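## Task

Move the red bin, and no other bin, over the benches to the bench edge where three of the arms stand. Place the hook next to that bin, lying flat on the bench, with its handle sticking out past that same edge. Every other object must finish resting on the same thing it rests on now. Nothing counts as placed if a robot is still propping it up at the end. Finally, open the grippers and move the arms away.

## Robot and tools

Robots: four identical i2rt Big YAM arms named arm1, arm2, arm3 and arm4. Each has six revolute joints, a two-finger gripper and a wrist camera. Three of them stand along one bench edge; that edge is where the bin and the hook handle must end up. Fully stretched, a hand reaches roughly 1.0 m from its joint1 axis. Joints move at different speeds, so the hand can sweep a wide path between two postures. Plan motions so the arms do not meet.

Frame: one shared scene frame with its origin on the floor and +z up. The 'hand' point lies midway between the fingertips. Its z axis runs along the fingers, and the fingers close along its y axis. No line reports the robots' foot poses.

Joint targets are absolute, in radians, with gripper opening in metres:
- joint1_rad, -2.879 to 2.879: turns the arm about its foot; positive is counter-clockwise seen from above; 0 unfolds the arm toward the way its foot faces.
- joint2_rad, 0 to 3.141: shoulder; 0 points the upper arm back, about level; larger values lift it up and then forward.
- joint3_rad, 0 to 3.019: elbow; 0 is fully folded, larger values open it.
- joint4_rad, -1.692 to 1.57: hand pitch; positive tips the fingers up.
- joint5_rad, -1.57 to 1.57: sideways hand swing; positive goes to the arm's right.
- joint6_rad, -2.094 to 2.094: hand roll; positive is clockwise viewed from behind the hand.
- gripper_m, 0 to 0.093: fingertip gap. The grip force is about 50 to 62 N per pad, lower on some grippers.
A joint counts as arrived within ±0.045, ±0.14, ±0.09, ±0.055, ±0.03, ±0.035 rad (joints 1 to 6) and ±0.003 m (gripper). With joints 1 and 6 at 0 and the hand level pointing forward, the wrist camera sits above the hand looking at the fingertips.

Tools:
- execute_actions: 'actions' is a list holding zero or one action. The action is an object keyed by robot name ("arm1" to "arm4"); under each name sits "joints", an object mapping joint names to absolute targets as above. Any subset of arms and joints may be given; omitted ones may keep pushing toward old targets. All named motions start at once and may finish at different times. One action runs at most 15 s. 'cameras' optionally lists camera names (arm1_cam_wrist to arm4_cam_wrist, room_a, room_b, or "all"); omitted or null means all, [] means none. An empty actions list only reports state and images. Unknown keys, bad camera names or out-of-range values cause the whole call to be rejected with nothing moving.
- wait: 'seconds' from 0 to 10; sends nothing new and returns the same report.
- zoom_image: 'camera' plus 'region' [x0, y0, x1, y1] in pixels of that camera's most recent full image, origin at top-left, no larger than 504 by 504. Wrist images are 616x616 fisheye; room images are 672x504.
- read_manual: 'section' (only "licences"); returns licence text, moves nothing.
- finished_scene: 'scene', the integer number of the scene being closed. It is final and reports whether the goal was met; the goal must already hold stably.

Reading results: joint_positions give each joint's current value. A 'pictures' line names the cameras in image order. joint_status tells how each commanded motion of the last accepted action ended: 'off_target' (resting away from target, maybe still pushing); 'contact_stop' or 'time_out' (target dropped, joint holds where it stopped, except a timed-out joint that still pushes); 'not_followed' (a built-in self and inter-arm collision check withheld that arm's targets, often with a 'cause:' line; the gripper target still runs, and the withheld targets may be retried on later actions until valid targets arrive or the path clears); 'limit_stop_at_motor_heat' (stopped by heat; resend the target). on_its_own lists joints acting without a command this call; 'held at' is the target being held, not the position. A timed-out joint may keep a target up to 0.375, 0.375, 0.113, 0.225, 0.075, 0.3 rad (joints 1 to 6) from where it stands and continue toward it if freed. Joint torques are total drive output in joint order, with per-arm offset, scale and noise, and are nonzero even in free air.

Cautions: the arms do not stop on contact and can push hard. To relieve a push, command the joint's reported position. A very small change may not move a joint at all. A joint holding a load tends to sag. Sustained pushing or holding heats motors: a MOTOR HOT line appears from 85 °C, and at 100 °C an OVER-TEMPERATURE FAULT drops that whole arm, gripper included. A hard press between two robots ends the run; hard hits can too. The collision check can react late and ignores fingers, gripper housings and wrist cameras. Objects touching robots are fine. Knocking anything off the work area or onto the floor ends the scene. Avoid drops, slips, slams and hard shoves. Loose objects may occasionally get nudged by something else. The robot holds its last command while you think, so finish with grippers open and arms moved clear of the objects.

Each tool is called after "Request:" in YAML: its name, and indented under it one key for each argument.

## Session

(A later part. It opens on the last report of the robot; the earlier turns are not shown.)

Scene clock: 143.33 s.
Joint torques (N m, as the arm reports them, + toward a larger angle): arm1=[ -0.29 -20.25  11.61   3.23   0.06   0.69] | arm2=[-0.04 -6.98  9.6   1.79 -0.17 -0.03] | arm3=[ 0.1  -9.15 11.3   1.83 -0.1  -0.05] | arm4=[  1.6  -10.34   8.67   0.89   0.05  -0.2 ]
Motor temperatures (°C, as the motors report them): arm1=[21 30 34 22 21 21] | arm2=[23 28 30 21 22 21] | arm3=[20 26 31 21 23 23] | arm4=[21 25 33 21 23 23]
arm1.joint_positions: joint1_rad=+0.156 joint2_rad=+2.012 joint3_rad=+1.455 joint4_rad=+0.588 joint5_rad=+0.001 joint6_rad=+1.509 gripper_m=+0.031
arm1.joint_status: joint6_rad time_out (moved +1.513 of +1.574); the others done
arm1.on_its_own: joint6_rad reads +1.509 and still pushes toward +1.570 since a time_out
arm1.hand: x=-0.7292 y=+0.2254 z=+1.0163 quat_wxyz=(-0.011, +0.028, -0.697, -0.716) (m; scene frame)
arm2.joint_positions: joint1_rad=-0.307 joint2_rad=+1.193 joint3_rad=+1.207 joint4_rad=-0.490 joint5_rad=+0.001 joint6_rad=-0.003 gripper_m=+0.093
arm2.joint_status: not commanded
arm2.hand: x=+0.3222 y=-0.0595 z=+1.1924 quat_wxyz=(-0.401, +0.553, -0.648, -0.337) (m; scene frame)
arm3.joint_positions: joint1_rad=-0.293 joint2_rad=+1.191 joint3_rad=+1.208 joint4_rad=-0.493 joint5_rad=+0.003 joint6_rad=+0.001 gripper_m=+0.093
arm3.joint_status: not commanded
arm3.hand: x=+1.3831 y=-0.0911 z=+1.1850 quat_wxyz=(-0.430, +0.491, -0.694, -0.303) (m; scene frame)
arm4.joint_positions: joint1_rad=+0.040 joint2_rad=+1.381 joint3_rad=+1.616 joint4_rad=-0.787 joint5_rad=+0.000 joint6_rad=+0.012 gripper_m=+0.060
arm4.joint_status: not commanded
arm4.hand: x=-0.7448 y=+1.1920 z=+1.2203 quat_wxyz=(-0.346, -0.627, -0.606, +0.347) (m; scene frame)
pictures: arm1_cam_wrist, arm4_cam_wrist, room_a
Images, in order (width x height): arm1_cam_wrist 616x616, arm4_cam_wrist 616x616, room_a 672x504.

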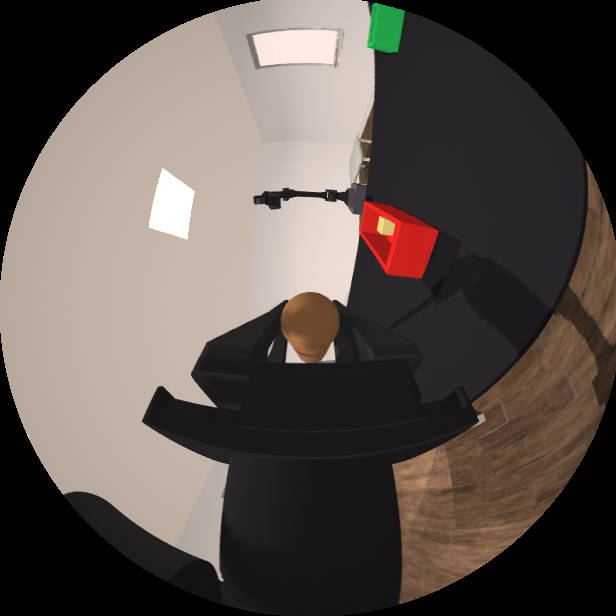

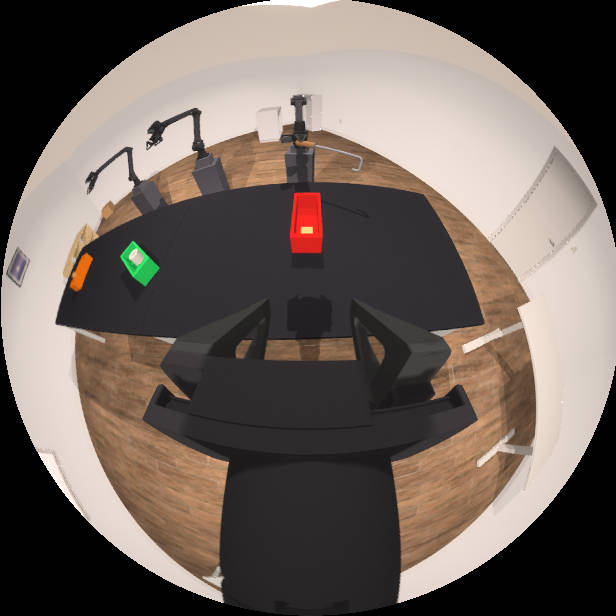

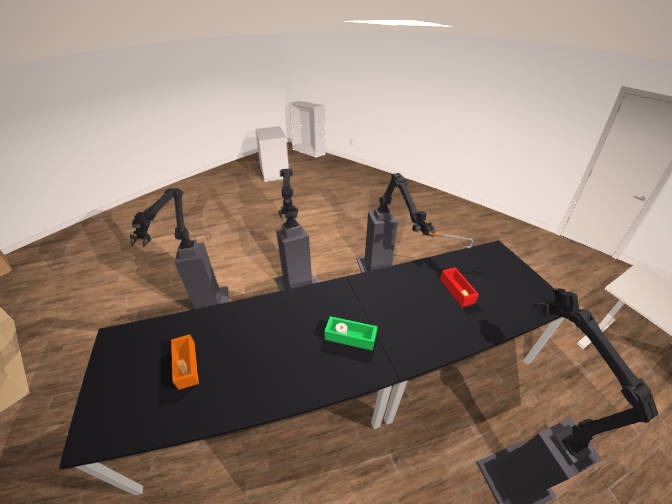

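Request:
execute_actions:
  actions:
    - {"arm1":{"joints":{"joint1_rad":0.42,"joint5_rad":1.52,"joint2_rad":2.18,"joint3_rad":1.76,"joint4_rad":0.47}},"arm2":{"joints":{"joint1_rad":0.5,"joint4_rad":0.2}}}
  cameras: ["arm2_cam_wrist","arm4_cam_wrist","room_a"]

Request:
zoom_image:
  camera: "arm4_cam_wrist"
  region: [220,80,420,280]

Scene clock: 155.87 s.
Joint torques (N m, as the arm reports them, + toward a larger angle): arm1=[ -0.46 -21.52  10.77   2.47   0.27   0.63] | arm2=[-0.16 -7.77  9.41  2.93 -0.11  0.  ] | arm3=[ 0.21 -9.42 11.22  1.86 -0.09 -0.03] | arm4=[  1.6  -10.34   8.68   0.89   0.05  -0.2 ]
Motor temperatures (°C, as the motors report them): arm1=[21 31 34 22 21 21] | arm2=[23 27 30 21 22 21] | arm3=[20 26 31 21 23 23] | arm4=[21 25 33 21 23 23]
arm1.joint_positions: joint1_rad=+0.419 joint2_rad=+2.236 joint3_rad=+1.667 joint4_rad=+0.439 joint5_rad=+1.300 joint6_rad=+1.514 gripper_m=+0.031
arm1.joint_status: joint3_rad time_out (moved +0.211 of +0.305); joint5_rad time_out (moved +1.299 of +1.519); the others done
arm1.on_its_own: joint5_rad is held at +1.302, not at your +1.520, since a time_out; joint6_rad reads +1.514 and still pushes toward +1.570 since a time_out
arm1.hand: x=-0.7635 y=+0.1760 z=+0.9320 quat_wxyz=(-0.389, -0.291, -0.661, -0.571) (m; scene frame)
arm2.joint_positions: joint1_rad=+0.497 joint2_rad=+1.193 joint3_rad=+1.207 joint4_rad=+0.183 joint5_rad=-0.001 joint6_rad=-0.003 gripper_m=+0.093
arm2.joint_status: all done
arm2.hand: x=-0.1071 y=-0.1439 z=+1.3504 quat_wxyz=(-0.350, +0.568, -0.279, -0.691) (m; scene frame)
arm3.joint_positions: joint1_rad=-0.293 joint2_rad=+1.191 joint3_rad=+1.208 joint4_rad=-0.493 joint5_rad=+0.003 joint6_rad=+0.001 gripper_m=+0.093
arm3.joint_status: not commanded
arm3.hand: x=+1.3831 y=-0.0911 z=+1.1850 quat_wxyz=(-0.430, +0.491, -0.694, -0.303) (m; scene frame)
arm4.joint_positions: joint1_rad=+0.040 joint2_rad=+1.381 joint3_rad=+1.616 joint4_rad=-0.787 joint5_rad=+0.000 joint6_rad=+0.012 gripper_m=+0.060
arm4.joint_status: not commanded
arm4.hand: x=-0.7448 y=+1.1920 z=+1.2203 quat_wxyz=(-0.346, -0.627, -0.606, +0.347) (m; scene frame)
pictures: arm2_cam_wrist, arm4_cam_wrist, room_a
joint command not followed: on one or more control steps a check withheld the commanded joint targets of the arm1 arm, and it was not sent them on those steps.
cause: the commanded joint targets would bring two parts of the arm too close to each other (its wrist (the part past joint 4) and its wrist camera); next, command targets that bring no two parts of the arm closer together.
Images, in order (width x height): arm2_cam_wrist 616x616, arm4_cam_wrist 616x616, room_a 672x504.

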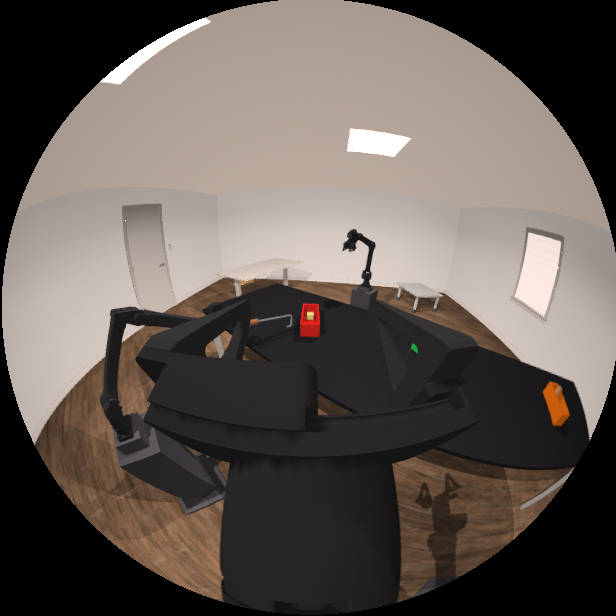

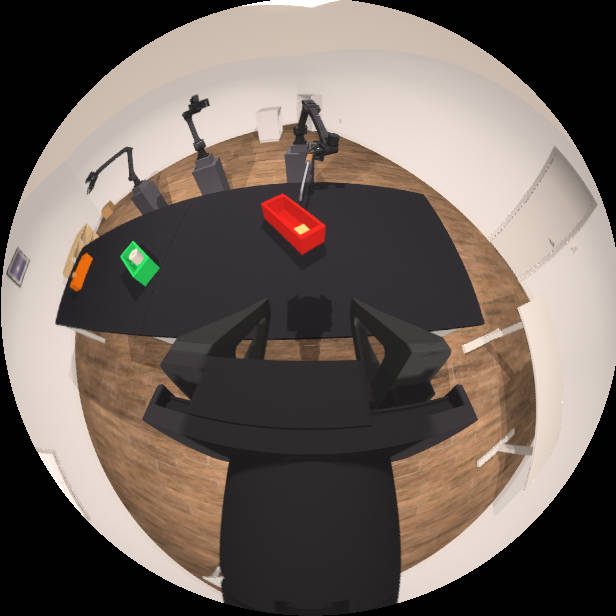

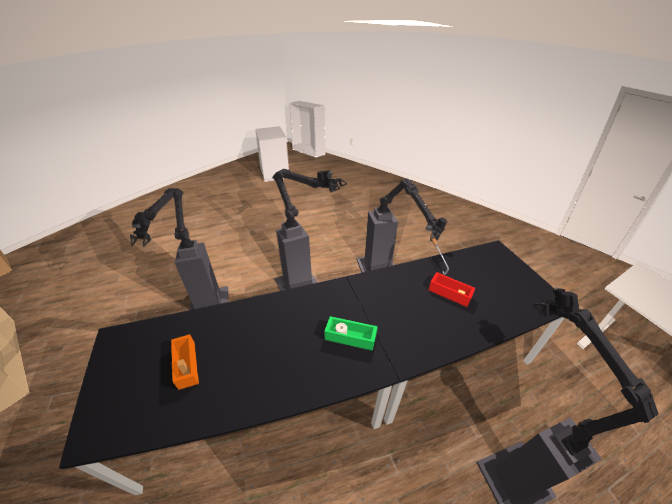

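Region (220, 80, 420, 280) of arm4_cam_wrist's 616x616 image, scaled by 2.520, with more detail than that image has.

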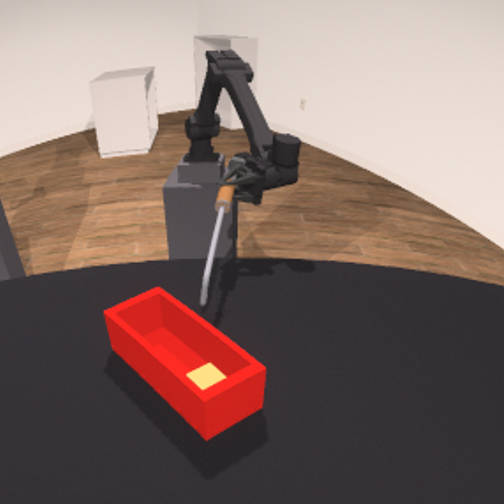

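Request:
execute_actions:
  actions:
    - {"arm1":{"joints":{"joint5_rad":1.1,"joint2_rad":2.25,"joint3_rad":1.92,"joint4_rad":0.55}}}
  cameras: []

Request:
execute_actions:
  actions:
    - {"arm1":{"joints":{"joint1_rad":0.22}}}
  cameras: ["arm2_cam_wrist","arm4_cam_wrist","room_a"]

Request:
zoom_image:
  camera: "arm4_cam_wrist"
  region: [220,80,420,280]

Request:
zoom_image:
  camera: "arm2_cam_wrist"
  region: [200,250,380,370]

Scene clock: 165.60 s.
Joint torques (N m, as the arm reports them, + toward a larger angle): arm1=[ -0.15 -24.3   16.86   4.16   0.02   0.54] | arm2=[-0.14 -7.3   9.33  2.79 -0.13 -0.01] | arm3=[ 0.29 -9.26 11.19  1.8  -0.09 -0.05] | arm4=[  1.59 -10.33   8.67   0.9    0.05  -0.2 ]
Motor temperatures (°C, as the motors report them): arm1=[21 31 35 22 21 21] | arm2=[23 27 30 21 22 21] | arm3=[20 26 31 21 23 23] | arm4=[21 25 34 21 23 23]
arm1.joint_positions: joint1_rad=+0.419 joint2_rad=+2.285 joint3_rad=+1.849 joint4_rad=+0.505 joint5_rad=+1.101 joint6_rad=+1.522 gripper_m=+0.031
arm1.joint_status: all done
arm1.on_its_own: joint6_rad reads +1.522 and still pushes toward +1.570 since a time_out
arm1.hand: x=-0.7948 y=+0.2393 z=+0.9885 quat_wxyz=(-0.278, -0.281, -0.640, -0.659) (m; scene frame)
arm2.joint_positions: joint1_rad=+0.497 joint2_rad=+1.193 joint3_rad=+1.207 joint4_rad=+0.183 joint5_rad=-0.001 joint6_rad=-0.003 gripper_m=+0.093
arm2.joint_status: not commanded
arm2.hand: x=-0.1071 y=-0.1439 z=+1.3504 quat_wxyz=(-0.350, +0.568, -0.279, -0.691) (m; scene frame)
arm3.joint_positions: joint1_rad=-0.293 joint2_rad=+1.191 joint3_rad=+1.208 joint4_rad=-0.493 joint5_rad=+0.003 joint6_rad=+0.001 gripper_m=+0.093
arm3.joint_status: not commanded
arm3.hand: x=+1.3831 y=-0.0911 z=+1.1850 quat_wxyz=(-0.430, +0.491, -0.694, -0.303) (m; scene frame)
arm4.joint_positions: joint1_rad=+0.040 joint2_rad=+1.381 joint3_rad=+1.616 joint4_rad=-0.787 joint5_rad=+0.000 joint6_rad=+0.012 gripper_m=+0.060
arm4.joint_status: not commanded
arm4.hand: x=-0.7448 y=+1.1920 z=+1.2203 quat_wxyz=(-0.346, -0.627, -0.606, +0.347) (m; scene frame)
pictures: none
No camera images: the call's "cameras" was empty. Leave "cameras" out to get every camera's image.

Scene clock: 167.40 s.
Joint torques (N m, as the arm reports them, + toward a larger angle): arm1=[ -1.38 -25.17  16.88   4.18   0.01   0.55] | arm2=[-0.62 -7.53  9.49  2.83 -0.06  0.  ] | arm3=[ 0.15 -9.43 11.16  1.81 -0.08 -0.05] | arm4=[  1.63 -10.34   8.67   0.89   0.05  -0.2 ]
Motor temperatures (°C, as the motors report them): arm1=[21 32 35 22 21 21] | arm2=[23 27 30 21 22 21] | arm3=[20 26 31 21 23 23] | arm4=[21 25 34 21 23 23]
arm1.joint_positions: joint1_rad=+0.228 joint2_rad=+2.285 joint3_rad=+1.849 joint4_rad=+0.505 joint5_rad=+1.100 joint6_rad=+1.522 gripper_m=+0.031
arm1.joint_status: all done
arm1.on_its_own: joint6_rad reads +1.522 and still pushes toward +1.570 since a time_out
arm1.hand: x=-0.6361 y=+0.2406 z=+0.9874 quat_wxyz=(-0.340, -0.340, -0.611, -0.629) (m; scene frame)
arm2.joint_positions: joint1_rad=+0.497 joint2_rad=+1.193 joint3_rad=+1.207 joint4_rad=+0.183 joint5_rad=-0.001 joint6_rad=-0.003 gripper_m=+0.093
arm2.joint_status: not commanded
arm2.hand: x=-0.1071 y=-0.1439 z=+1.3504 quat_wxyz=(-0.350, +0.568, -0.279, -0.691) (m; scene frame)
arm3.joint_positions: joint1_rad=-0.293 joint2_rad=+1.191 joint3_rad=+1.208 joint4_rad=-0.493 joint5_rad=+0.003 joint6_rad=+0.001 gripper_m=+0.093
arm3.joint_status: not commanded
arm3.hand: x=+1.3831 y=-0.0911 z=+1.1850 quat_wxyz=(-0.430, +0.491, -0.694, -0.303) (m; scene frame)
arm4.joint_positions: joint1_rad=+0.040 joint2_rad=+1.381 joint3_rad=+1.616 joint4_rad=-0.787 joint5_rad=+0.000 joint6_rad=+0.012 gripper_m=+0.060
arm4.joint_status: not commanded
arm4.hand: x=-0.7448 y=+1.1920 z=+1.2203 quat_wxyz=(-0.346, -0.627, -0.606, +0.347) (m; scene frame)
pictures: arm2_cam_wrist, arm4_cam_wrist, room_a
Images, in order (width x height): arm2_cam_wrist 616x616, arm4_cam_wrist 616x616, room_a 672x504.

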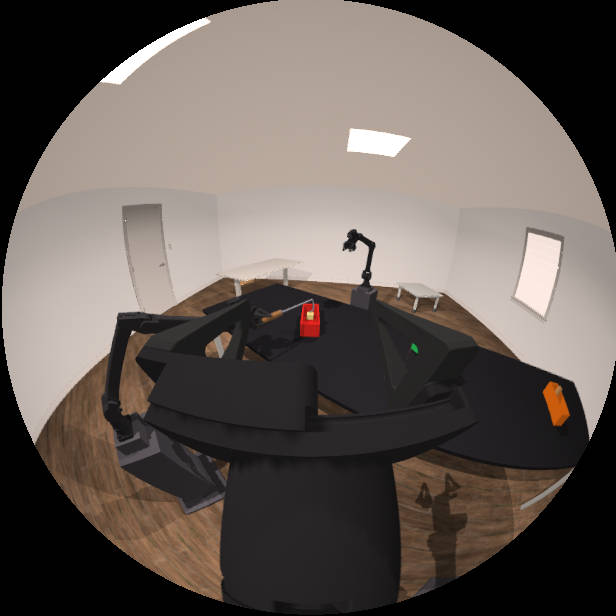

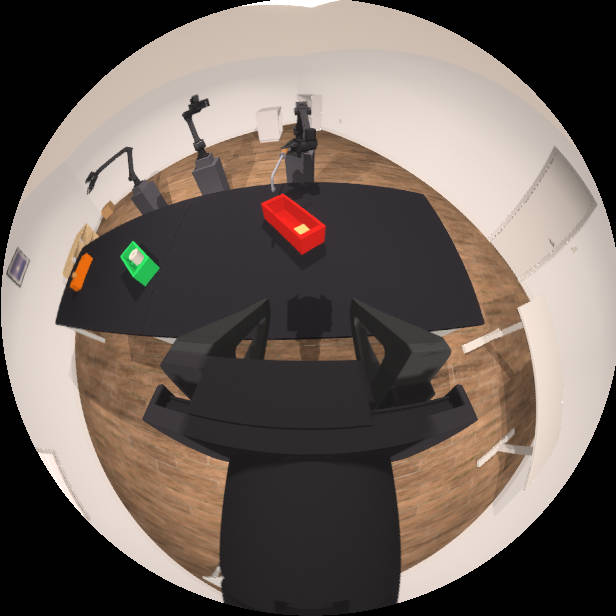

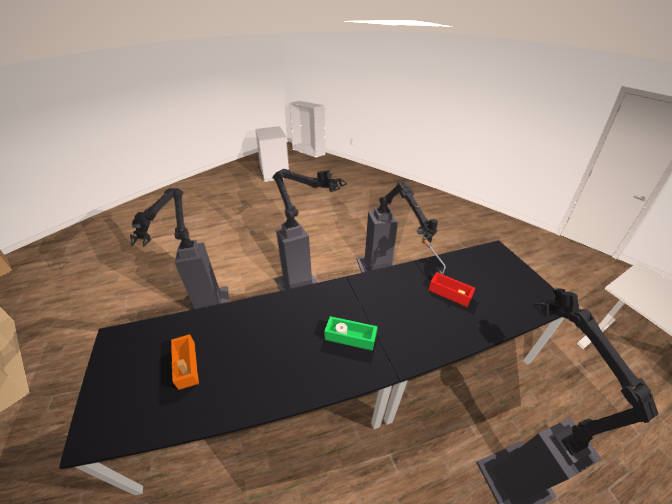

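Region (220, 80, 420, 280) of arm4_cam_wrist's 616x616 image, scaled by 2.520, with more detail than that image has.

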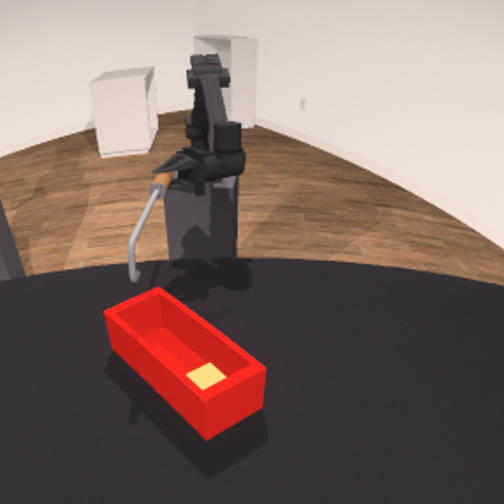

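Region (200, 250, 380, 370) of arm2_cam_wrist's 616x616 image, scaled by 2.800, with more detail than that image has.

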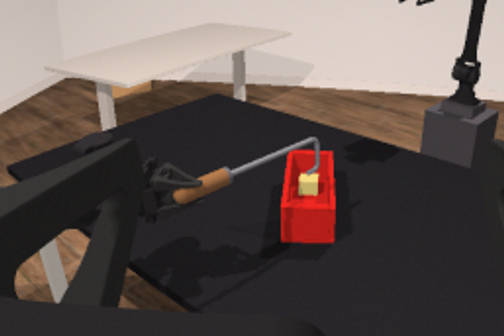

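Request:
execute_actions:
  actions:
    - {"arm1":{"joints":{"joint4_rad":0.3}}}
  cameras: ["room_a"]

Request:
execute_actions:
  actions:
    - {"arm1":{"joints":{"joint2_rad":2.1,"joint3_rad":1.54,"joint4_rad":0.45}}}
  cameras: []

Request:
execute_actions:
  actions:
    - {"arm1":{"joints":{"joint2_rad":1.95,"joint3_rad":1.27,"joint4_rad":0.57}}}
  cameras: ["arm2_cam_wrist","room_a"]

Request:
zoom_image:
  camera: "room_a"
  region: [360,190,540,330]

Scene clock: 176.73 s.
Joint torques (N m, as the arm reports them, + toward a larger angle): arm1=[ -0.82 -24.83  16.9    2.55   0.53   0.47] | arm2=[-0.06 -7.89  9.46  2.82 -0.11  0.  ] | arm3=[ 0.21 -9.12 11.19  1.81 -0.11 -0.04] | arm4=[  1.63 -10.35   8.68   0.88   0.05  -0.2 ]
Motor temperatures (°C, as the motors report them): arm1=[21 33 38 22 21 21] | arm2=[23 26 30 21 22 21] | arm3=[20 26 32 21 23 23] | arm4=[21 25 34 21 23 23]
arm1.joint_positions: joint1_rad=+0.228 joint2_rad=+2.285 joint3_rad=+1.849 joint4_rad=+0.293 joint5_rad=+1.091 joint6_rad=+1.528 gripper_m=+0.031
arm1.joint_status: all done
arm1.on_its_own: joint6_rad reads +1.528 and still pushes toward +1.570 since a time_out
arm1.hand: x=-0.6370 y=+0.2405 z=+0.9551 quat_wxyz=(-0.375, -0.294, -0.671, -0.568) (m; scene frame)
arm2.joint_positions: joint1_rad=+0.497 joint2_rad=+1.193 joint3_rad=+1.207 joint4_rad=+0.183 joint5_rad=-0.001 joint6_rad=-0.003 gripper_m=+0.093
arm2.joint_status: not commanded
arm2.hand: x=-0.1071 y=-0.1439 z=+1.3504 quat_wxyz=(-0.350, +0.568, -0.279, -0.691) (m; scene frame)
arm3.joint_positions: joint1_rad=-0.293 joint2_rad=+1.191 joint3_rad=+1.208 joint4_rad=-0.493 joint5_rad=+0.003 joint6_rad=+0.001 gripper_m=+0.093
arm3.joint_status: not commanded
arm3.hand: x=+1.3831 y=-0.0911 z=+1.1850 quat_wxyz=(-0.430, +0.491, -0.694, -0.303) (m; scene frame)
arm4.joint_positions: joint1_rad=+0.040 joint2_rad=+1.381 joint3_rad=+1.616 joint4_rad=-0.787 joint5_rad=+0.000 joint6_rad=+0.012 gripper_m=+0.060
arm4.joint_status: not commanded
arm4.hand: x=-0.7448 y=+1.1920 z=+1.2203 quat_wxyz=(-0.346, -0.627, -0.606, +0.347) (m; scene frame)
pictures: room_a
Images, in order (width x height): room_a 672x504.

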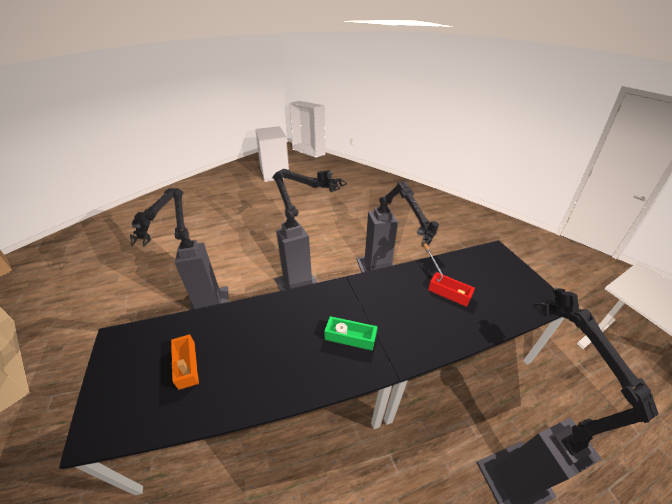

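Scene clock: 177.90 s.
Joint torques (N m, as the arm reports them, + toward a larger angle): arm1=[ -1.6  -22.1   11.57   4.23   0.44   0.47] | arm2=[-0.27 -7.52  9.56  2.78 -0.09  0.03] | arm3=[ 0.02 -9.31 11.21  1.84 -0.08 -0.05] | arm4=[  1.6  -10.31   8.67   0.9    0.05  -0.2 ]
Motor temperatures (°C, as the motors report them): arm1=[21 33 38 22 21 21] | arm2=[23 26 30 21 22 21] | arm3=[20 26 32 21 23 23] | arm4=[21 25 34 21 23 23]
arm1.joint_positions: joint1_rad=+0.228 joint2_rad=+2.133 joint3_rad=+1.519 joint4_rad=+0.405 joint5_rad=+1.095 joint6_rad=+1.529 gripper_m=+0.031
arm1.joint_status: all done
arm1.on_its_own: joint6_rad reads +1.529 and still pushes toward +1.570 since a time_out
arm1.hand: x=-0.6295 y=+0.1645 z=+0.9290 quat_wxyz=(-0.387, -0.281, -0.688, -0.546) (m; scene frame)
arm2.joint_positions: joint1_rad=+0.497 joint2_rad=+1.193 joint3_rad=+1.207 joint4_rad=+0.183 joint5_rad=-0.001 joint6_rad=-0.003 gripper_m=+0.093
arm2.joint_status: not commanded
arm2.hand: x=-0.1071 y=-0.1439 z=+1.3504 quat_wxyz=(-0.350, +0.568, -0.279, -0.691) (m; scene frame)
arm3.joint_positions: joint1_rad=-0.293 joint2_rad=+1.191 joint3_rad=+1.208 joint4_rad=-0.493 joint5_rad=+0.003 joint6_rad=+0.001 gripper_m=+0.093
arm3.joint_status: not commanded
arm3.hand: x=+1.3831 y=-0.0911 z=+1.1850 quat_wxyz=(-0.430, +0.491, -0.694, -0.303) (m; scene frame)
arm4.joint_positions: joint1_rad=+0.040 joint2_rad=+1.381 joint3_rad=+1.616 joint4_rad=-0.787 joint5_rad=+0.000 joint6_rad=+0.012 gripper_m=+0.060
arm4.joint_status: not commanded
arm4.hand: x=-0.7448 y=+1.1920 z=+1.2203 quat_wxyz=(-0.346, -0.627, -0.606, +0.347) (m; scene frame)
pictures: none
No camera images: the call's "cameras" was empty. Leave "cameras" out to get every camera's image.

Scene clock: 178.87 s.
Joint torques (N m, as the arm reports them, + toward a larger angle): arm1=[ -1.03 -21.17   9.54   4.38   0.43   0.5 ] | arm2=[-0.22 -7.56  9.4   2.94 -0.1   0.04] | arm3=[ 0.34 -9.21 11.29  1.87 -0.09 -0.04] | arm4=[  1.61 -10.35   8.67   0.89   0.04  -0.2 ]
Motor temperatures (°C, as the motors report them): arm1=[21 33 38 22 21 21] | arm2=[23 26 30 21 22 21] | arm3=[20 26 32 21 23 23] | arm4=[21 25 34 21 23 23]
arm1.joint_positions: joint1_rad=+0.228 joint2_rad=+1.997 joint3_rad=+1.262 joint4_rad=+0.519 joint5_rad=+1.095 joint6_rad=+1.530 gripper_m=+0.031
arm1.joint_status: all done
arm1.on_its_own: joint6_rad reads +1.530 and still pushes toward +1.570 since a time_out
arm1.hand: x=-0.6225 y=+0.0945 z=+0.9247 quat_wxyz=(-0.389, -0.280, -0.689, -0.544) (m; scene frame)
arm2.joint_positions: joint1_rad=+0.497 joint2_rad=+1.193 joint3_rad=+1.207 joint4_rad=+0.183 joint5_rad=-0.001 joint6_rad=-0.003 gripper_m=+0.093
arm2.joint_status: not commanded
arm2.hand: x=-0.1071 y=-0.1439 z=+1.3504 quat_wxyz=(-0.350, +0.568, -0.279, -0.691) (m; scene frame)
arm3.joint_positions: joint1_rad=-0.293 joint2_rad=+1.191 joint3_rad=+1.208 joint4_rad=-0.493 joint5_rad=+0.003 joint6_rad=+0.001 gripper_m=+0.093
arm3.joint_status: not commanded
arm3.hand: x=+1.3831 y=-0.0911 z=+1.1850 quat_wxyz=(-0.430, +0.491, -0.694, -0.303) (m; scene frame)
arm4.joint_positions: joint1_rad=+0.040 joint2_rad=+1.381 joint3_rad=+1.616 joint4_rad=-0.787 joint5_rad=+0.000 joint6_rad=+0.012 gripper_m=+0.060
arm4.joint_status: not commanded
arm4.hand: x=-0.7448 y=+1.1920 z=+1.2203 quat_wxyz=(-0.346, -0.627, -0.606, +0.347) (m; scene frame)
pictures: arm2_cam_wrist, room_a
Images, in order (width x height): arm2_cam_wrist 616x616, room_a 672x504.

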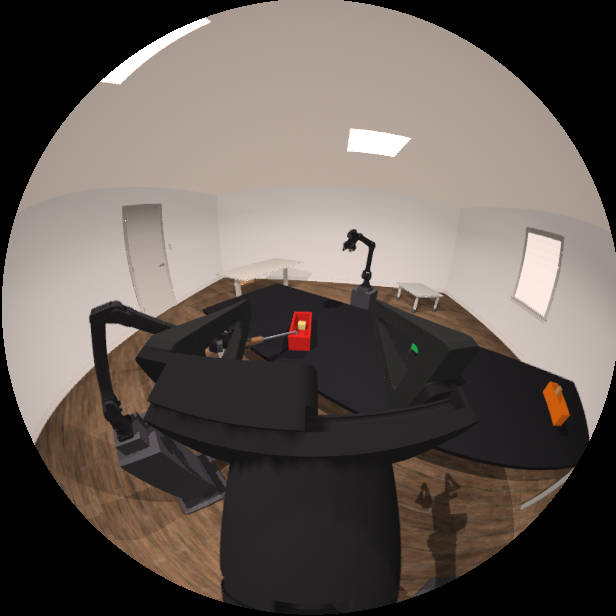

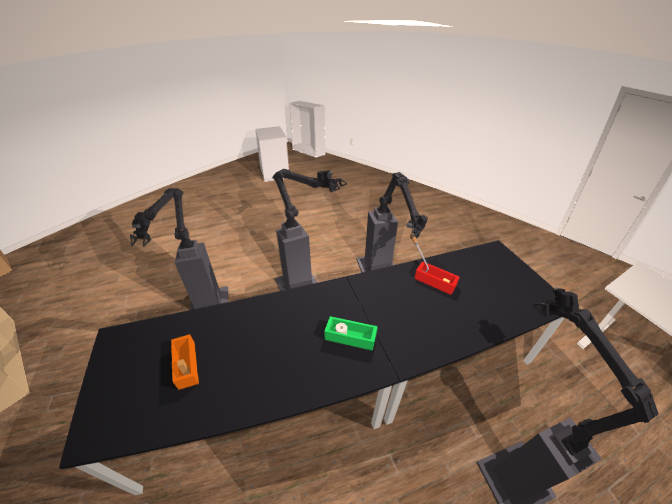

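Region (360, 190, 540, 330) of room_a's 672x504 image, scaled by 2.800, with more detail than that image has.

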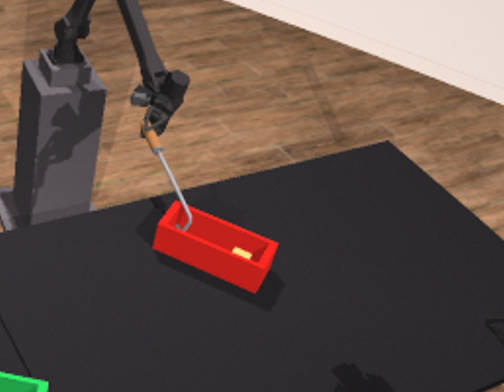

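Request:
execute_actions:
  actions:
    - {"arm1":{"joints":{"joint1_rad":0.36,"joint2_rad":1.69,"joint3_rad":0.87,"joint4_rad":0.72}},"arm2":{"joints":{"joint1_rad":0.6,"joint4_rad":-0.3}}}
  cameras: ["arm2_cam_wrist","room_a"]

Request:
zoom_image:
  camera: "arm2_cam_wrist"
  region: [160,160,400,340]

Scene clock: 185.77 s.
Joint torques (N m, as the arm reports them, + toward a larger angle): arm1=[ -0.97 -14.1    9.34   4.15   0.37   0.47] | arm2=[-0.94 -7.33  9.72  2.01 -0.14  0.01] | arm3=[ 0.15 -9.27 11.25  1.84 -0.08 -0.05] | arm4=[  1.64 -10.32   8.67   0.89   0.05  -0.2 ]
Motor temperatures (°C, as the motors report them): arm1=[21 33 36 22 21 21] | arm2=[23 26 30 21 22 21] | arm3=[20 26 32 21 23 23] | arm4=[21 25 34 21 23 23]
arm1.joint_positions: joint1_rad=+0.366 joint2_rad=+1.705 joint3_rad=+0.855 joint4_rad=+0.677 joint5_rad=+1.096 joint6_rad=+1.530 gripper_m=+0.031
arm1.joint_status: all done
arm1.on_its_own: joint6_rad reads +1.530 and still pushes toward +1.570 since a time_out
arm1.hand: x=-0.6866 y=-0.0267 z=+0.9508 quat_wxyz=(-0.342, -0.243, -0.696, -0.582) (m; scene frame)
arm2.joint_positions: joint1_rad=+0.602 joint2_rad=+1.193 joint3_rad=+1.207 joint4_rad=-0.289 joint5_rad=+0.000 joint6_rad=-0.003 gripper_m=+0.093
arm2.joint_status: all done
arm2.hand: x=-0.1491 y=-0.1844 z=+1.2349 quat_wxyz=(-0.246, +0.732, -0.316, -0.552) (m; scene frame)
arm3.joint_positions: joint1_rad=-0.293 joint2_rad=+1.191 joint3_rad=+1.208 joint4_rad=-0.493 joint5_rad=+0.003 joint6_rad=+0.001 gripper_m=+0.093
arm3.joint_status: not commanded
arm3.hand: x=+1.3831 y=-0.0911 z=+1.1850 quat_wxyz=(-0.430, +0.491, -0.694, -0.303) (m; scene frame)
arm4.joint_positions: joint1_rad=+0.040 joint2_rad=+1.381 joint3_rad=+1.616 joint4_rad=-0.787 joint5_rad=+0.000 joint6_rad=+0.012 gripper_m=+0.060
arm4.joint_status: not commanded
arm4.hand: x=-0.7448 y=+1.1920 z=+1.2203 quat_wxyz=(-0.346, -0.627, -0.606, +0.347) (m; scene frame)
pictures: arm2_cam_wrist, room_a
Images, in order (width x height): arm2_cam_wrist 616x616, room_a 672x504.

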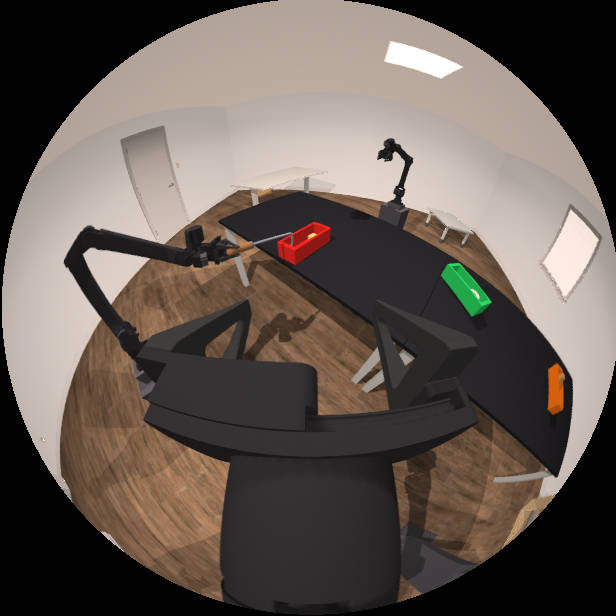

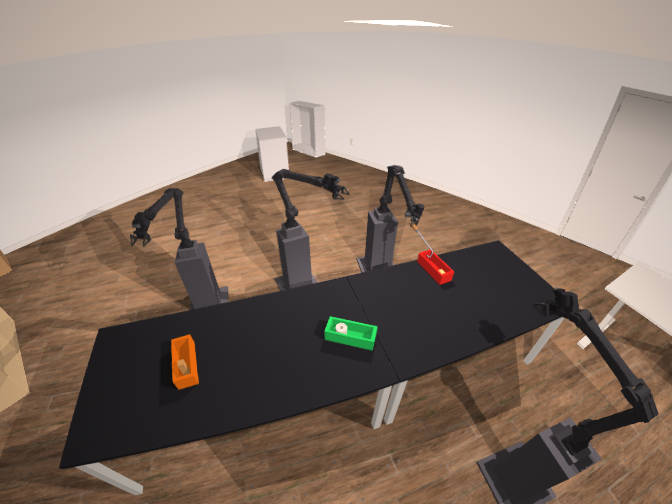

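Region (160, 160, 400, 340) of arm2_cam_wrist's 616x616 image, scaled by 2.100, with more detail than that image has; it fills the top 378 rows of this view, and the rest is white.

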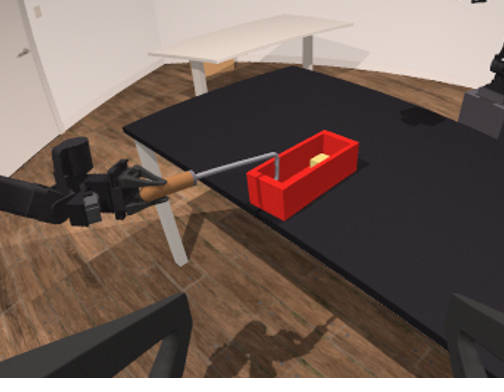

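Request:
execute_actions:
  actions:
    - {"arm1":{"joints":{"joint2_rad":1.75,"joint3_rad":1.41,"joint4_rad":1.02}},"arm2":{"joints":{"joint2_rad":0.8,"joint3_rad":0.9}}}
  cameras: []

Request:
execute_actions:
  actions:
    - {"arm1":{"joints":{"joint1_rad":-0.15,"joint5_rad":-0.27,"joint6_rad":0}}}
  cameras: []

Request:
execute_actions:
  actions:
    - {"arm1":{"joints":{"joint2_rad":2.05}}}
  cameras: ["arm2_cam_wrist","room_a"]

Scene clock: 196.43 s.
Joint torques (N m, as the arm reports them, + toward a larger angle): arm1=[ -0.92 -17.5   15.42   3.16  -0.6    0.48] | arm2=[-0.5  -2.37  9.56  2.13 -0.12  0.  ] | arm3=[-0.09 -9.36 11.24  1.72 -0.12 -0.03] | arm4=[  1.6  -10.35   8.66   0.9    0.05  -0.2 ]
Motor temperatures (°C, as the motors report them): arm1=[21 31 35 22 21 21] | arm2=[23 26 31 21 22 21] | arm3=[20 26 32 21 23 23] | arm4=[21 25 34 21 23 23]
arm1.joint_positions: joint1_rad=+0.366 joint2_rad=+1.767 joint3_rad=+1.350 joint4_rad=+0.985 joint5_rad=+1.108 joint6_rad=+1.529 gripper_m=+0.031
arm1.joint_status: all done
arm1.on_its_own: joint6_rad reads +1.529 and still pushes toward +1.570 since a time_out
arm1.hand: x=-0.7067 y=+0.0687 z=+1.1820 quat_wxyz=(-0.179, -0.402, -0.472, -0.764) (m; scene frame)
arm2.joint_positions: joint1_rad=+0.602 joint2_rad=+0.795 joint3_rad=+0.909 joint4_rad=-0.295 joint5_rad=+0.000 joint6_rad=-0.003 gripper_m=+0.093
arm2.joint_status: all done
arm2.hand: x=-0.0557 y=-0.2852 z=+1.2359 quat_wxyz=(-0.260, +0.705, -0.304, -0.586) (m; scene frame)
arm3.joint_positions: joint1_rad=-0.293 joint2_rad=+1.191 joint3_rad=+1.208 joint4_rad=-0.493 joint5_rad=+0.003 joint6_rad=+0.001 gripper_m=+0.093
arm3.joint_status: not commanded
arm3.hand: x=+1.3831 y=-0.0911 z=+1.1850 quat_wxyz=(-0.430, +0.491, -0.694, -0.303) (m; scene frame)
arm4.joint_positions: joint1_rad=+0.040 joint2_rad=+1.381 joint3_rad=+1.616 joint4_rad=-0.787 joint5_rad=+0.000 joint6_rad=+0.012 gripper_m=+0.060
arm4.joint_status: not commanded
arm4.hand: x=-0.7448 y=+1.1920 z=+1.2203 quat_wxyz=(-0.346, -0.627, -0.606, +0.347) (m; scene frame)
pictures: none
No camera images: the call's "cameras" was empty. Leave "cameras" out to get every camera's image.

Scene clock: 198.53 s.
Joint torques (N m, as the arm reports them, + toward a larger angle): arm1=[ -0.95 -17.98  15.73   3.59   0.25  -0.1 ] | arm2=[-0.48 -2.48  9.39  2.27 -0.14  0.  ] | arm3=[ 0.61 -9.54 11.3   1.68 -0.1  -0.03] | arm4=[  1.63 -10.34   8.67   0.88   0.05  -0.2 ]
Motor temperatures (°C, as the motors report them): arm1=[21 31 36 22 21 21] | arm2=[23 26 31 21 22 21] | arm3=[20 26 32 21 23 23] | arm4=[21 25 34 21 23 23]
arm1.joint_positions: joint1_rad=-0.145 joint2_rad=+1.767 joint3_rad=+1.350 joint4_rad=+0.985 joint5_rad=-0.271 joint6_rad=+0.021 gripper_m=+0.031
arm1.joint_status: all done
arm1.hand: x=-0.5572 y=+0.1112 z=+1.2286 quat_wxyz=(-0.645, +0.379, -0.316, -0.583) (m; scene frame)
arm2.joint_positions: joint1_rad=+0.602 joint2_rad=+0.795 joint3_rad=+0.909 joint4_rad=-0.295 joint5_rad=+0.000 joint6_rad=-0.003 gripper_m=+0.093
arm2.joint_status: not commanded
arm2.hand: x=-0.0557 y=-0.2852 z=+1.2359 quat_wxyz=(-0.260, +0.705, -0.304, -0.586) (m; scene frame)
arm3.joint_positions: joint1_rad=-0.293 joint2_rad=+1.191 joint3_rad=+1.208 joint4_rad=-0.493 joint5_rad=+0.003 joint6_rad=+0.001 gripper_m=+0.093
arm3.joint_status: not commanded
arm3.hand: x=+1.3831 y=-0.0911 z=+1.1850 quat_wxyz=(-0.430, +0.491, -0.694, -0.303) (m; scene frame)
arm4.joint_positions: joint1_rad=+0.040 joint2_rad=+1.381 joint3_rad=+1.616 joint4_rad=-0.787 joint5_rad=+0.000 joint6_rad=+0.012 gripper_m=+0.060
arm4.joint_status: not commanded
arm4.hand: x=-0.7448 y=+1.1920 z=+1.2203 quat_wxyz=(-0.346, -0.627, -0.606, +0.347) (m; scene frame)
pictures: none
No camera images: the call's "cameras" was empty. Leave "cameras" out to get every camera's image.

Scene clock: 199.70 s.
Joint torques (N m, as the arm reports them, + toward a larger angle): arm1=[ -1.33 -21.83  13.87   3.56   0.12   0.03] | arm2=[-0.89 -1.99  9.51  2.09 -0.13  0.01] | arm3=[ 0.26 -9.16 11.24  1.81 -0.09 -0.05] | arm4=[  1.62 -10.33   8.67   0.9    0.05  -0.2 ]
Motor temperatures (°C, as the motors report them): arm1=[21 31 36 22 21 21] | arm2=[23 26 31 21 22 21] | arm3=[20 26 32 21 23 23] | arm4=[21 25 34 21 23 23]
arm1.joint_positions: joint1_rad=-0.145 joint2_rad=+2.089 joint3_rad=+1.356 joint4_rad=+0.994 joint5_rad=-0.269 joint6_rad=+0.010 gripper_m=+0.031
arm1.joint_status: all done
arm1.hand: x=-0.5394 y=+0.1773 z=+0.9976 quat_wxyz=(-0.572, +0.447, -0.423, -0.543) (m; scene frame)
arm2.joint_positions: joint1_rad=+0.602 joint2_rad=+0.795 joint3_rad=+0.909 joint4_rad=-0.295 joint5_rad=+0.000 joint6_rad=-0.003 gripper_m=+0.093
arm2.joint_status: not commanded
arm2.hand: x=-0.0557 y=-0.2852 z=+1.2359 quat_wxyz=(-0.260, +0.705, -0.304, -0.586) (m; scene frame)
arm3.joint_positions: joint1_rad=-0.293 joint2_rad=+1.191 joint3_rad=+1.208 joint4_rad=-0.493 joint5_rad=+0.003 joint6_rad=+0.001 gripper_m=+0.093
arm3.joint_status: not commanded
arm3.hand: x=+1.3831 y=-0.0911 z=+1.1850 quat_wxyz=(-0.430, +0.491, -0.694, -0.303) (m; scene frame)
arm4.joint_positions: joint1_rad=+0.040 joint2_rad=+1.381 joint3_rad=+1.616 joint4_rad=-0.787 joint5_rad=+0.000 joint6_rad=+0.012 gripper_m=+0.060
arm4.joint_status: not commanded
arm4.hand: x=-0.7448 y=+1.1920 z=+1.2203 quat_wxyz=(-0.346, -0.627, -0.606, +0.347) (m; scene frame)
pictures: arm2_cam_wrist, room_a
Images, in order (width x height): arm2_cam_wrist 616x616, room_a 672x504.

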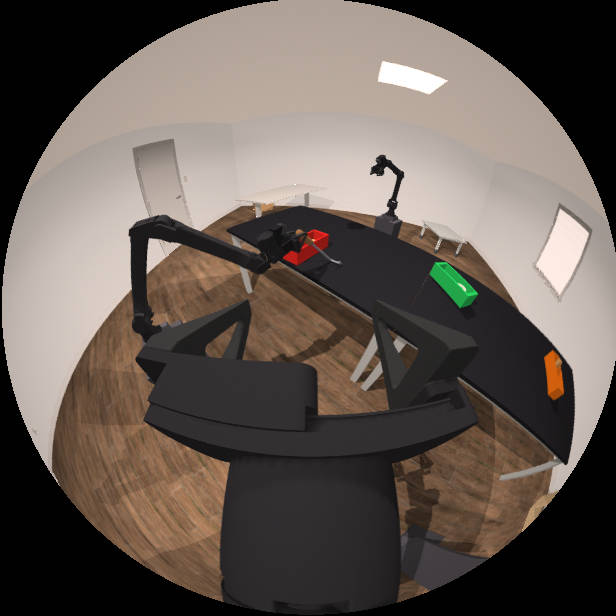

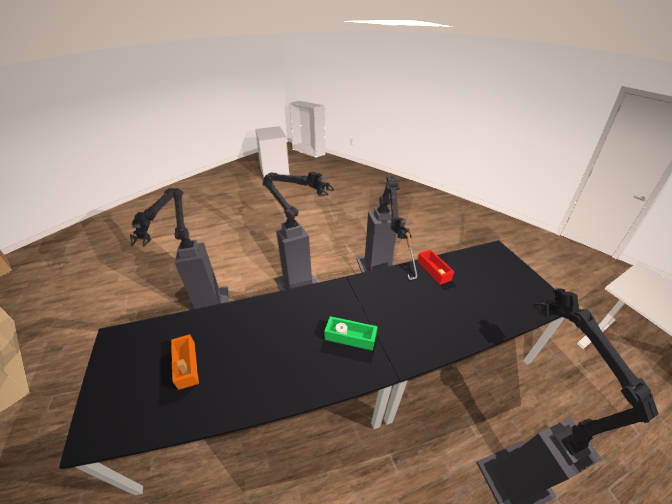

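Request:
execute_actions:
  actions:
    - {"arm1":{"joints":{"joint2_rad":2.35,"joint3_rad":1.37,"joint4_rad":1.0}}}
  cameras: ["arm1_cam_wrist","room_a"]

Scene clock: 206.50 s.
Joint torques (N m, as the arm reports them, + toward a larger angle): arm1=[ -0.92 -20.22   8.42   2.6    0.04   0.02] | arm2=[-0.84 -2.51  9.38  2.21 -0.13 -0.01] | arm3=[ 0.13 -9.23 11.2   1.86 -0.07 -0.04] | arm4=[  1.6  -10.33   8.66   0.89   0.05  -0.2 ]
Motor temperatures (°C, as the motors report them): arm1=[21 32 37 22 21 21] | arm2=[23 26 31 21 22 21] | arm3=[20 26 32 21 23 23] | arm4=[21 25 34 21 23 23]
arm1.joint_positions: joint1_rad=-0.145 joint2_rad=+2.363 joint3_rad=+1.356 joint4_rad=+1.004 joint5_rad=-0.269 joint6_rad=+0.008 gripper_m=+0.031
arm1.joint_status: all done
arm1.hand: x=-0.5406 y=+0.1752 z=+0.7898 quat_wxyz=(-0.496, +0.497, -0.508, -0.500) (m; scene frame)
arm2.joint_positions: joint1_rad=+0.602 joint2_rad=+0.795 joint3_rad=+0.909 joint4_rad=-0.295 joint5_rad=+0.000 joint6_rad=-0.003 gripper_m=+0.093
arm2.joint_status: not commanded
arm2.hand: x=-0.0557 y=-0.2852 z=+1.2359 quat_wxyz=(-0.260, +0.705, -0.304, -0.586) (m; scene frame)
arm3.joint_positions: joint1_rad=-0.293 joint2_rad=+1.191 joint3_rad=+1.208 joint4_rad=-0.493 joint5_rad=+0.003 joint6_rad=+0.001 gripper_m=+0.093
arm3.joint_status: not commanded
arm3.hand: x=+1.3831 y=-0.0911 z=+1.1850 quat_wxyz=(-0.430, +0.491, -0.694, -0.303) (m; scene frame)
arm4.joint_positions: joint1_rad=+0.040 joint2_rad=+1.381 joint3_rad=+1.616 joint4_rad=-0.787 joint5_rad=+0.000 joint6_rad=+0.012 gripper_m=+0.060
arm4.joint_status: not commanded
arm4.hand: x=-0.7448 y=+1.1920 z=+1.2203 quat_wxyz=(-0.346, -0.627, -0.606, +0.347) (m; scene frame)
pictures: arm1_cam_wrist, room_a
Images, in order (width x height): arm1_cam_wrist 616x616, room_a 672x504.

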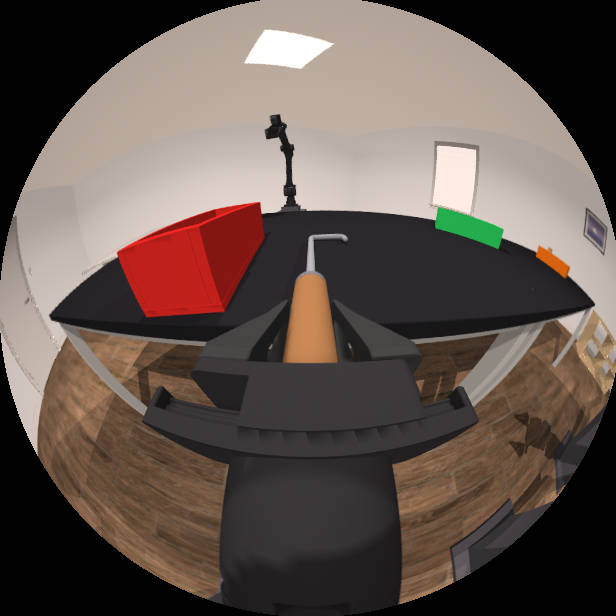

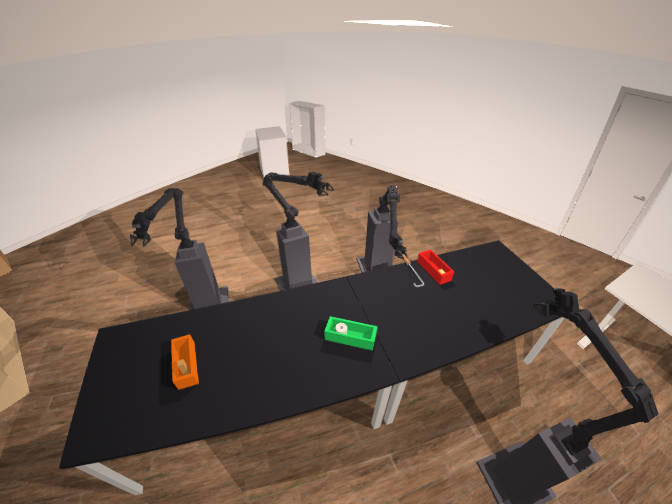

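Request:
execute_actions:
  actions:
    - {"arm1":{"joints":{"gripper_m":0.075}}}
  cameras: []

Request:
execute_actions:
  actions:
    - {"arm1":{"joints":{"joint2_rad":1.5}}}
  cameras: ["room_a"]

Request:
finished_scene:
  scene: 1

Scene clock: 214.80 s.
Joint torques (N m, as the arm reports them, + toward a larger angle): arm1=[ -0.97 -20.88   8.29   2.61   0.04   0.03] | arm2=[-0.71 -2.35  9.46  2.22 -0.15  0.01] | arm3=[-0.04 -9.19 11.22  1.87 -0.09 -0.06] | arm4=[  1.6  -10.32   8.67   0.88   0.05  -0.2 ]
Motor temperatures (°C, as the motors report them): arm1=[21 32 35 22 21 21] | arm2=[23 26 31 21 22 21] | arm3=[20 26 32 21 23 23] | arm4=[21 25 35 21 23 23]
arm1.joint_positions: joint1_rad=-0.145 joint2_rad=+2.363 joint3_rad=+1.356 joint4_rad=+1.004 joint5_rad=-0.269 joint6_rad=+0.008 gripper_m=+0.075
arm1.joint_status: all done
arm1.hand: x=-0.5406 y=+0.1752 z=+0.7901 quat_wxyz=(-0.496, +0.497, -0.507, -0.500) (m; scene frame)
arm2.joint_positions: joint1_rad=+0.602 joint2_rad=+0.795 joint3_rad=+0.909 joint4_rad=-0.295 joint5_rad=+0.000 joint6_rad=-0.003 gripper_m=+0.093
arm2.joint_status: not commanded
arm2.hand: x=-0.0557 y=-0.2852 z=+1.2359 quat_wxyz=(-0.260, +0.705, -0.304, -0.586) (m; scene frame)
arm3.joint_positions: joint1_rad=-0.293 joint2_rad=+1.191 joint3_rad=+1.208 joint4_rad=-0.493 joint5_rad=+0.003 joint6_rad=+0.001 gripper_m=+0.093
arm3.joint_status: not commanded
arm3.hand: x=+1.3831 y=-0.0911 z=+1.1850 quat_wxyz=(-0.430, +0.491, -0.694, -0.303) (m; scene frame)
arm4.joint_positions: joint1_rad=+0.040 joint2_rad=+1.381 joint3_rad=+1.616 joint4_rad=-0.787 joint5_rad=+0.000 joint6_rad=+0.012 gripper_m=+0.060
arm4.joint_status: not commanded
arm4.hand: x=-0.7448 y=+1.1920 z=+1.2203 quat_wxyz=(-0.346, -0.627, -0.606, +0.347) (m; scene frame)
pictures: none
No camera images: the call's "cameras" was empty. Leave "cameras" out to get every camera's image.

Scene clock: 216.47 s.
Joint torques (N m, as the arm reports them, + toward a larger angle): arm1=[ -0.95 -11.85  11.89   1.54   0.2    0.05] | arm2=[-0.77 -2.77  9.55  2.18 -0.11  0.  ] | arm3=[ 0.27 -9.34 11.32  1.75 -0.09 -0.05] | arm4=[  1.61 -10.33   8.68   0.89   0.05  -0.2 ]
Motor temperatures (°C, as the motors report them): arm1=[21 32 35 22 21 21] | arm2=[23 26 31 21 22 21] | arm3=[20 26 32 21 23 23] | arm4=[21 25 35 21 23 23]
arm1.joint_positions: joint1_rad=-0.145 joint2_rad=+1.486 joint3_rad=+1.356 joint4_rad=+1.004 joint5_rad=-0.269 joint6_rad=+0.008 gripper_m=+0.075
arm1.joint_status: all done
arm1.hand: x=-0.5889 y=-0.0067 z=+1.4149 quat_wxyz=(-0.711, +0.304, -0.199, -0.602) (m; scene frame)
arm2.joint_positions: joint1_rad=+0.602 joint2_rad=+0.795 joint3_rad=+0.909 joint4_rad=-0.295 joint5_rad=+0.000 joint6_rad=-0.003 gripper_m=+0.093
arm2.joint_status: not commanded
arm2.hand: x=-0.0557 y=-0.2852 z=+1.2359 quat_wxyz=(-0.260, +0.705, -0.304, -0.586) (m; scene frame)
arm3.joint_positions: joint1_rad=-0.293 joint2_rad=+1.191 joint3_rad=+1.208 joint4_rad=-0.493 joint5_rad=+0.003 joint6_rad=+0.001 gripper_m=+0.093
arm3.joint_status: not commanded
arm3.hand: x=+1.3831 y=-0.0911 z=+1.1850 quat_wxyz=(-0.430, +0.491, -0.694, -0.303) (m; scene frame)
arm4.joint_positions: joint1_rad=+0.040 joint2_rad=+1.381 joint3_rad=+1.616 joint4_rad=-0.787 joint5_rad=+0.000 joint6_rad=+0.012 gripper_m=+0.060
arm4.joint_status: not commanded
arm4.hand: x=-0.7448 y=+1.1920 z=+1.2203 quat_wxyz=(-0.346, -0.627, -0.606, +0.347) (m; scene frame)
pictures: room_a
Images, in order (width x height): room_a 672x504.

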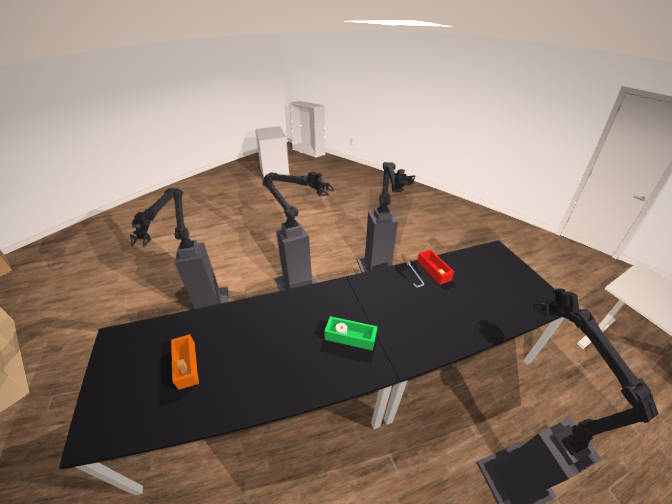

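The scene is finished: the task was done.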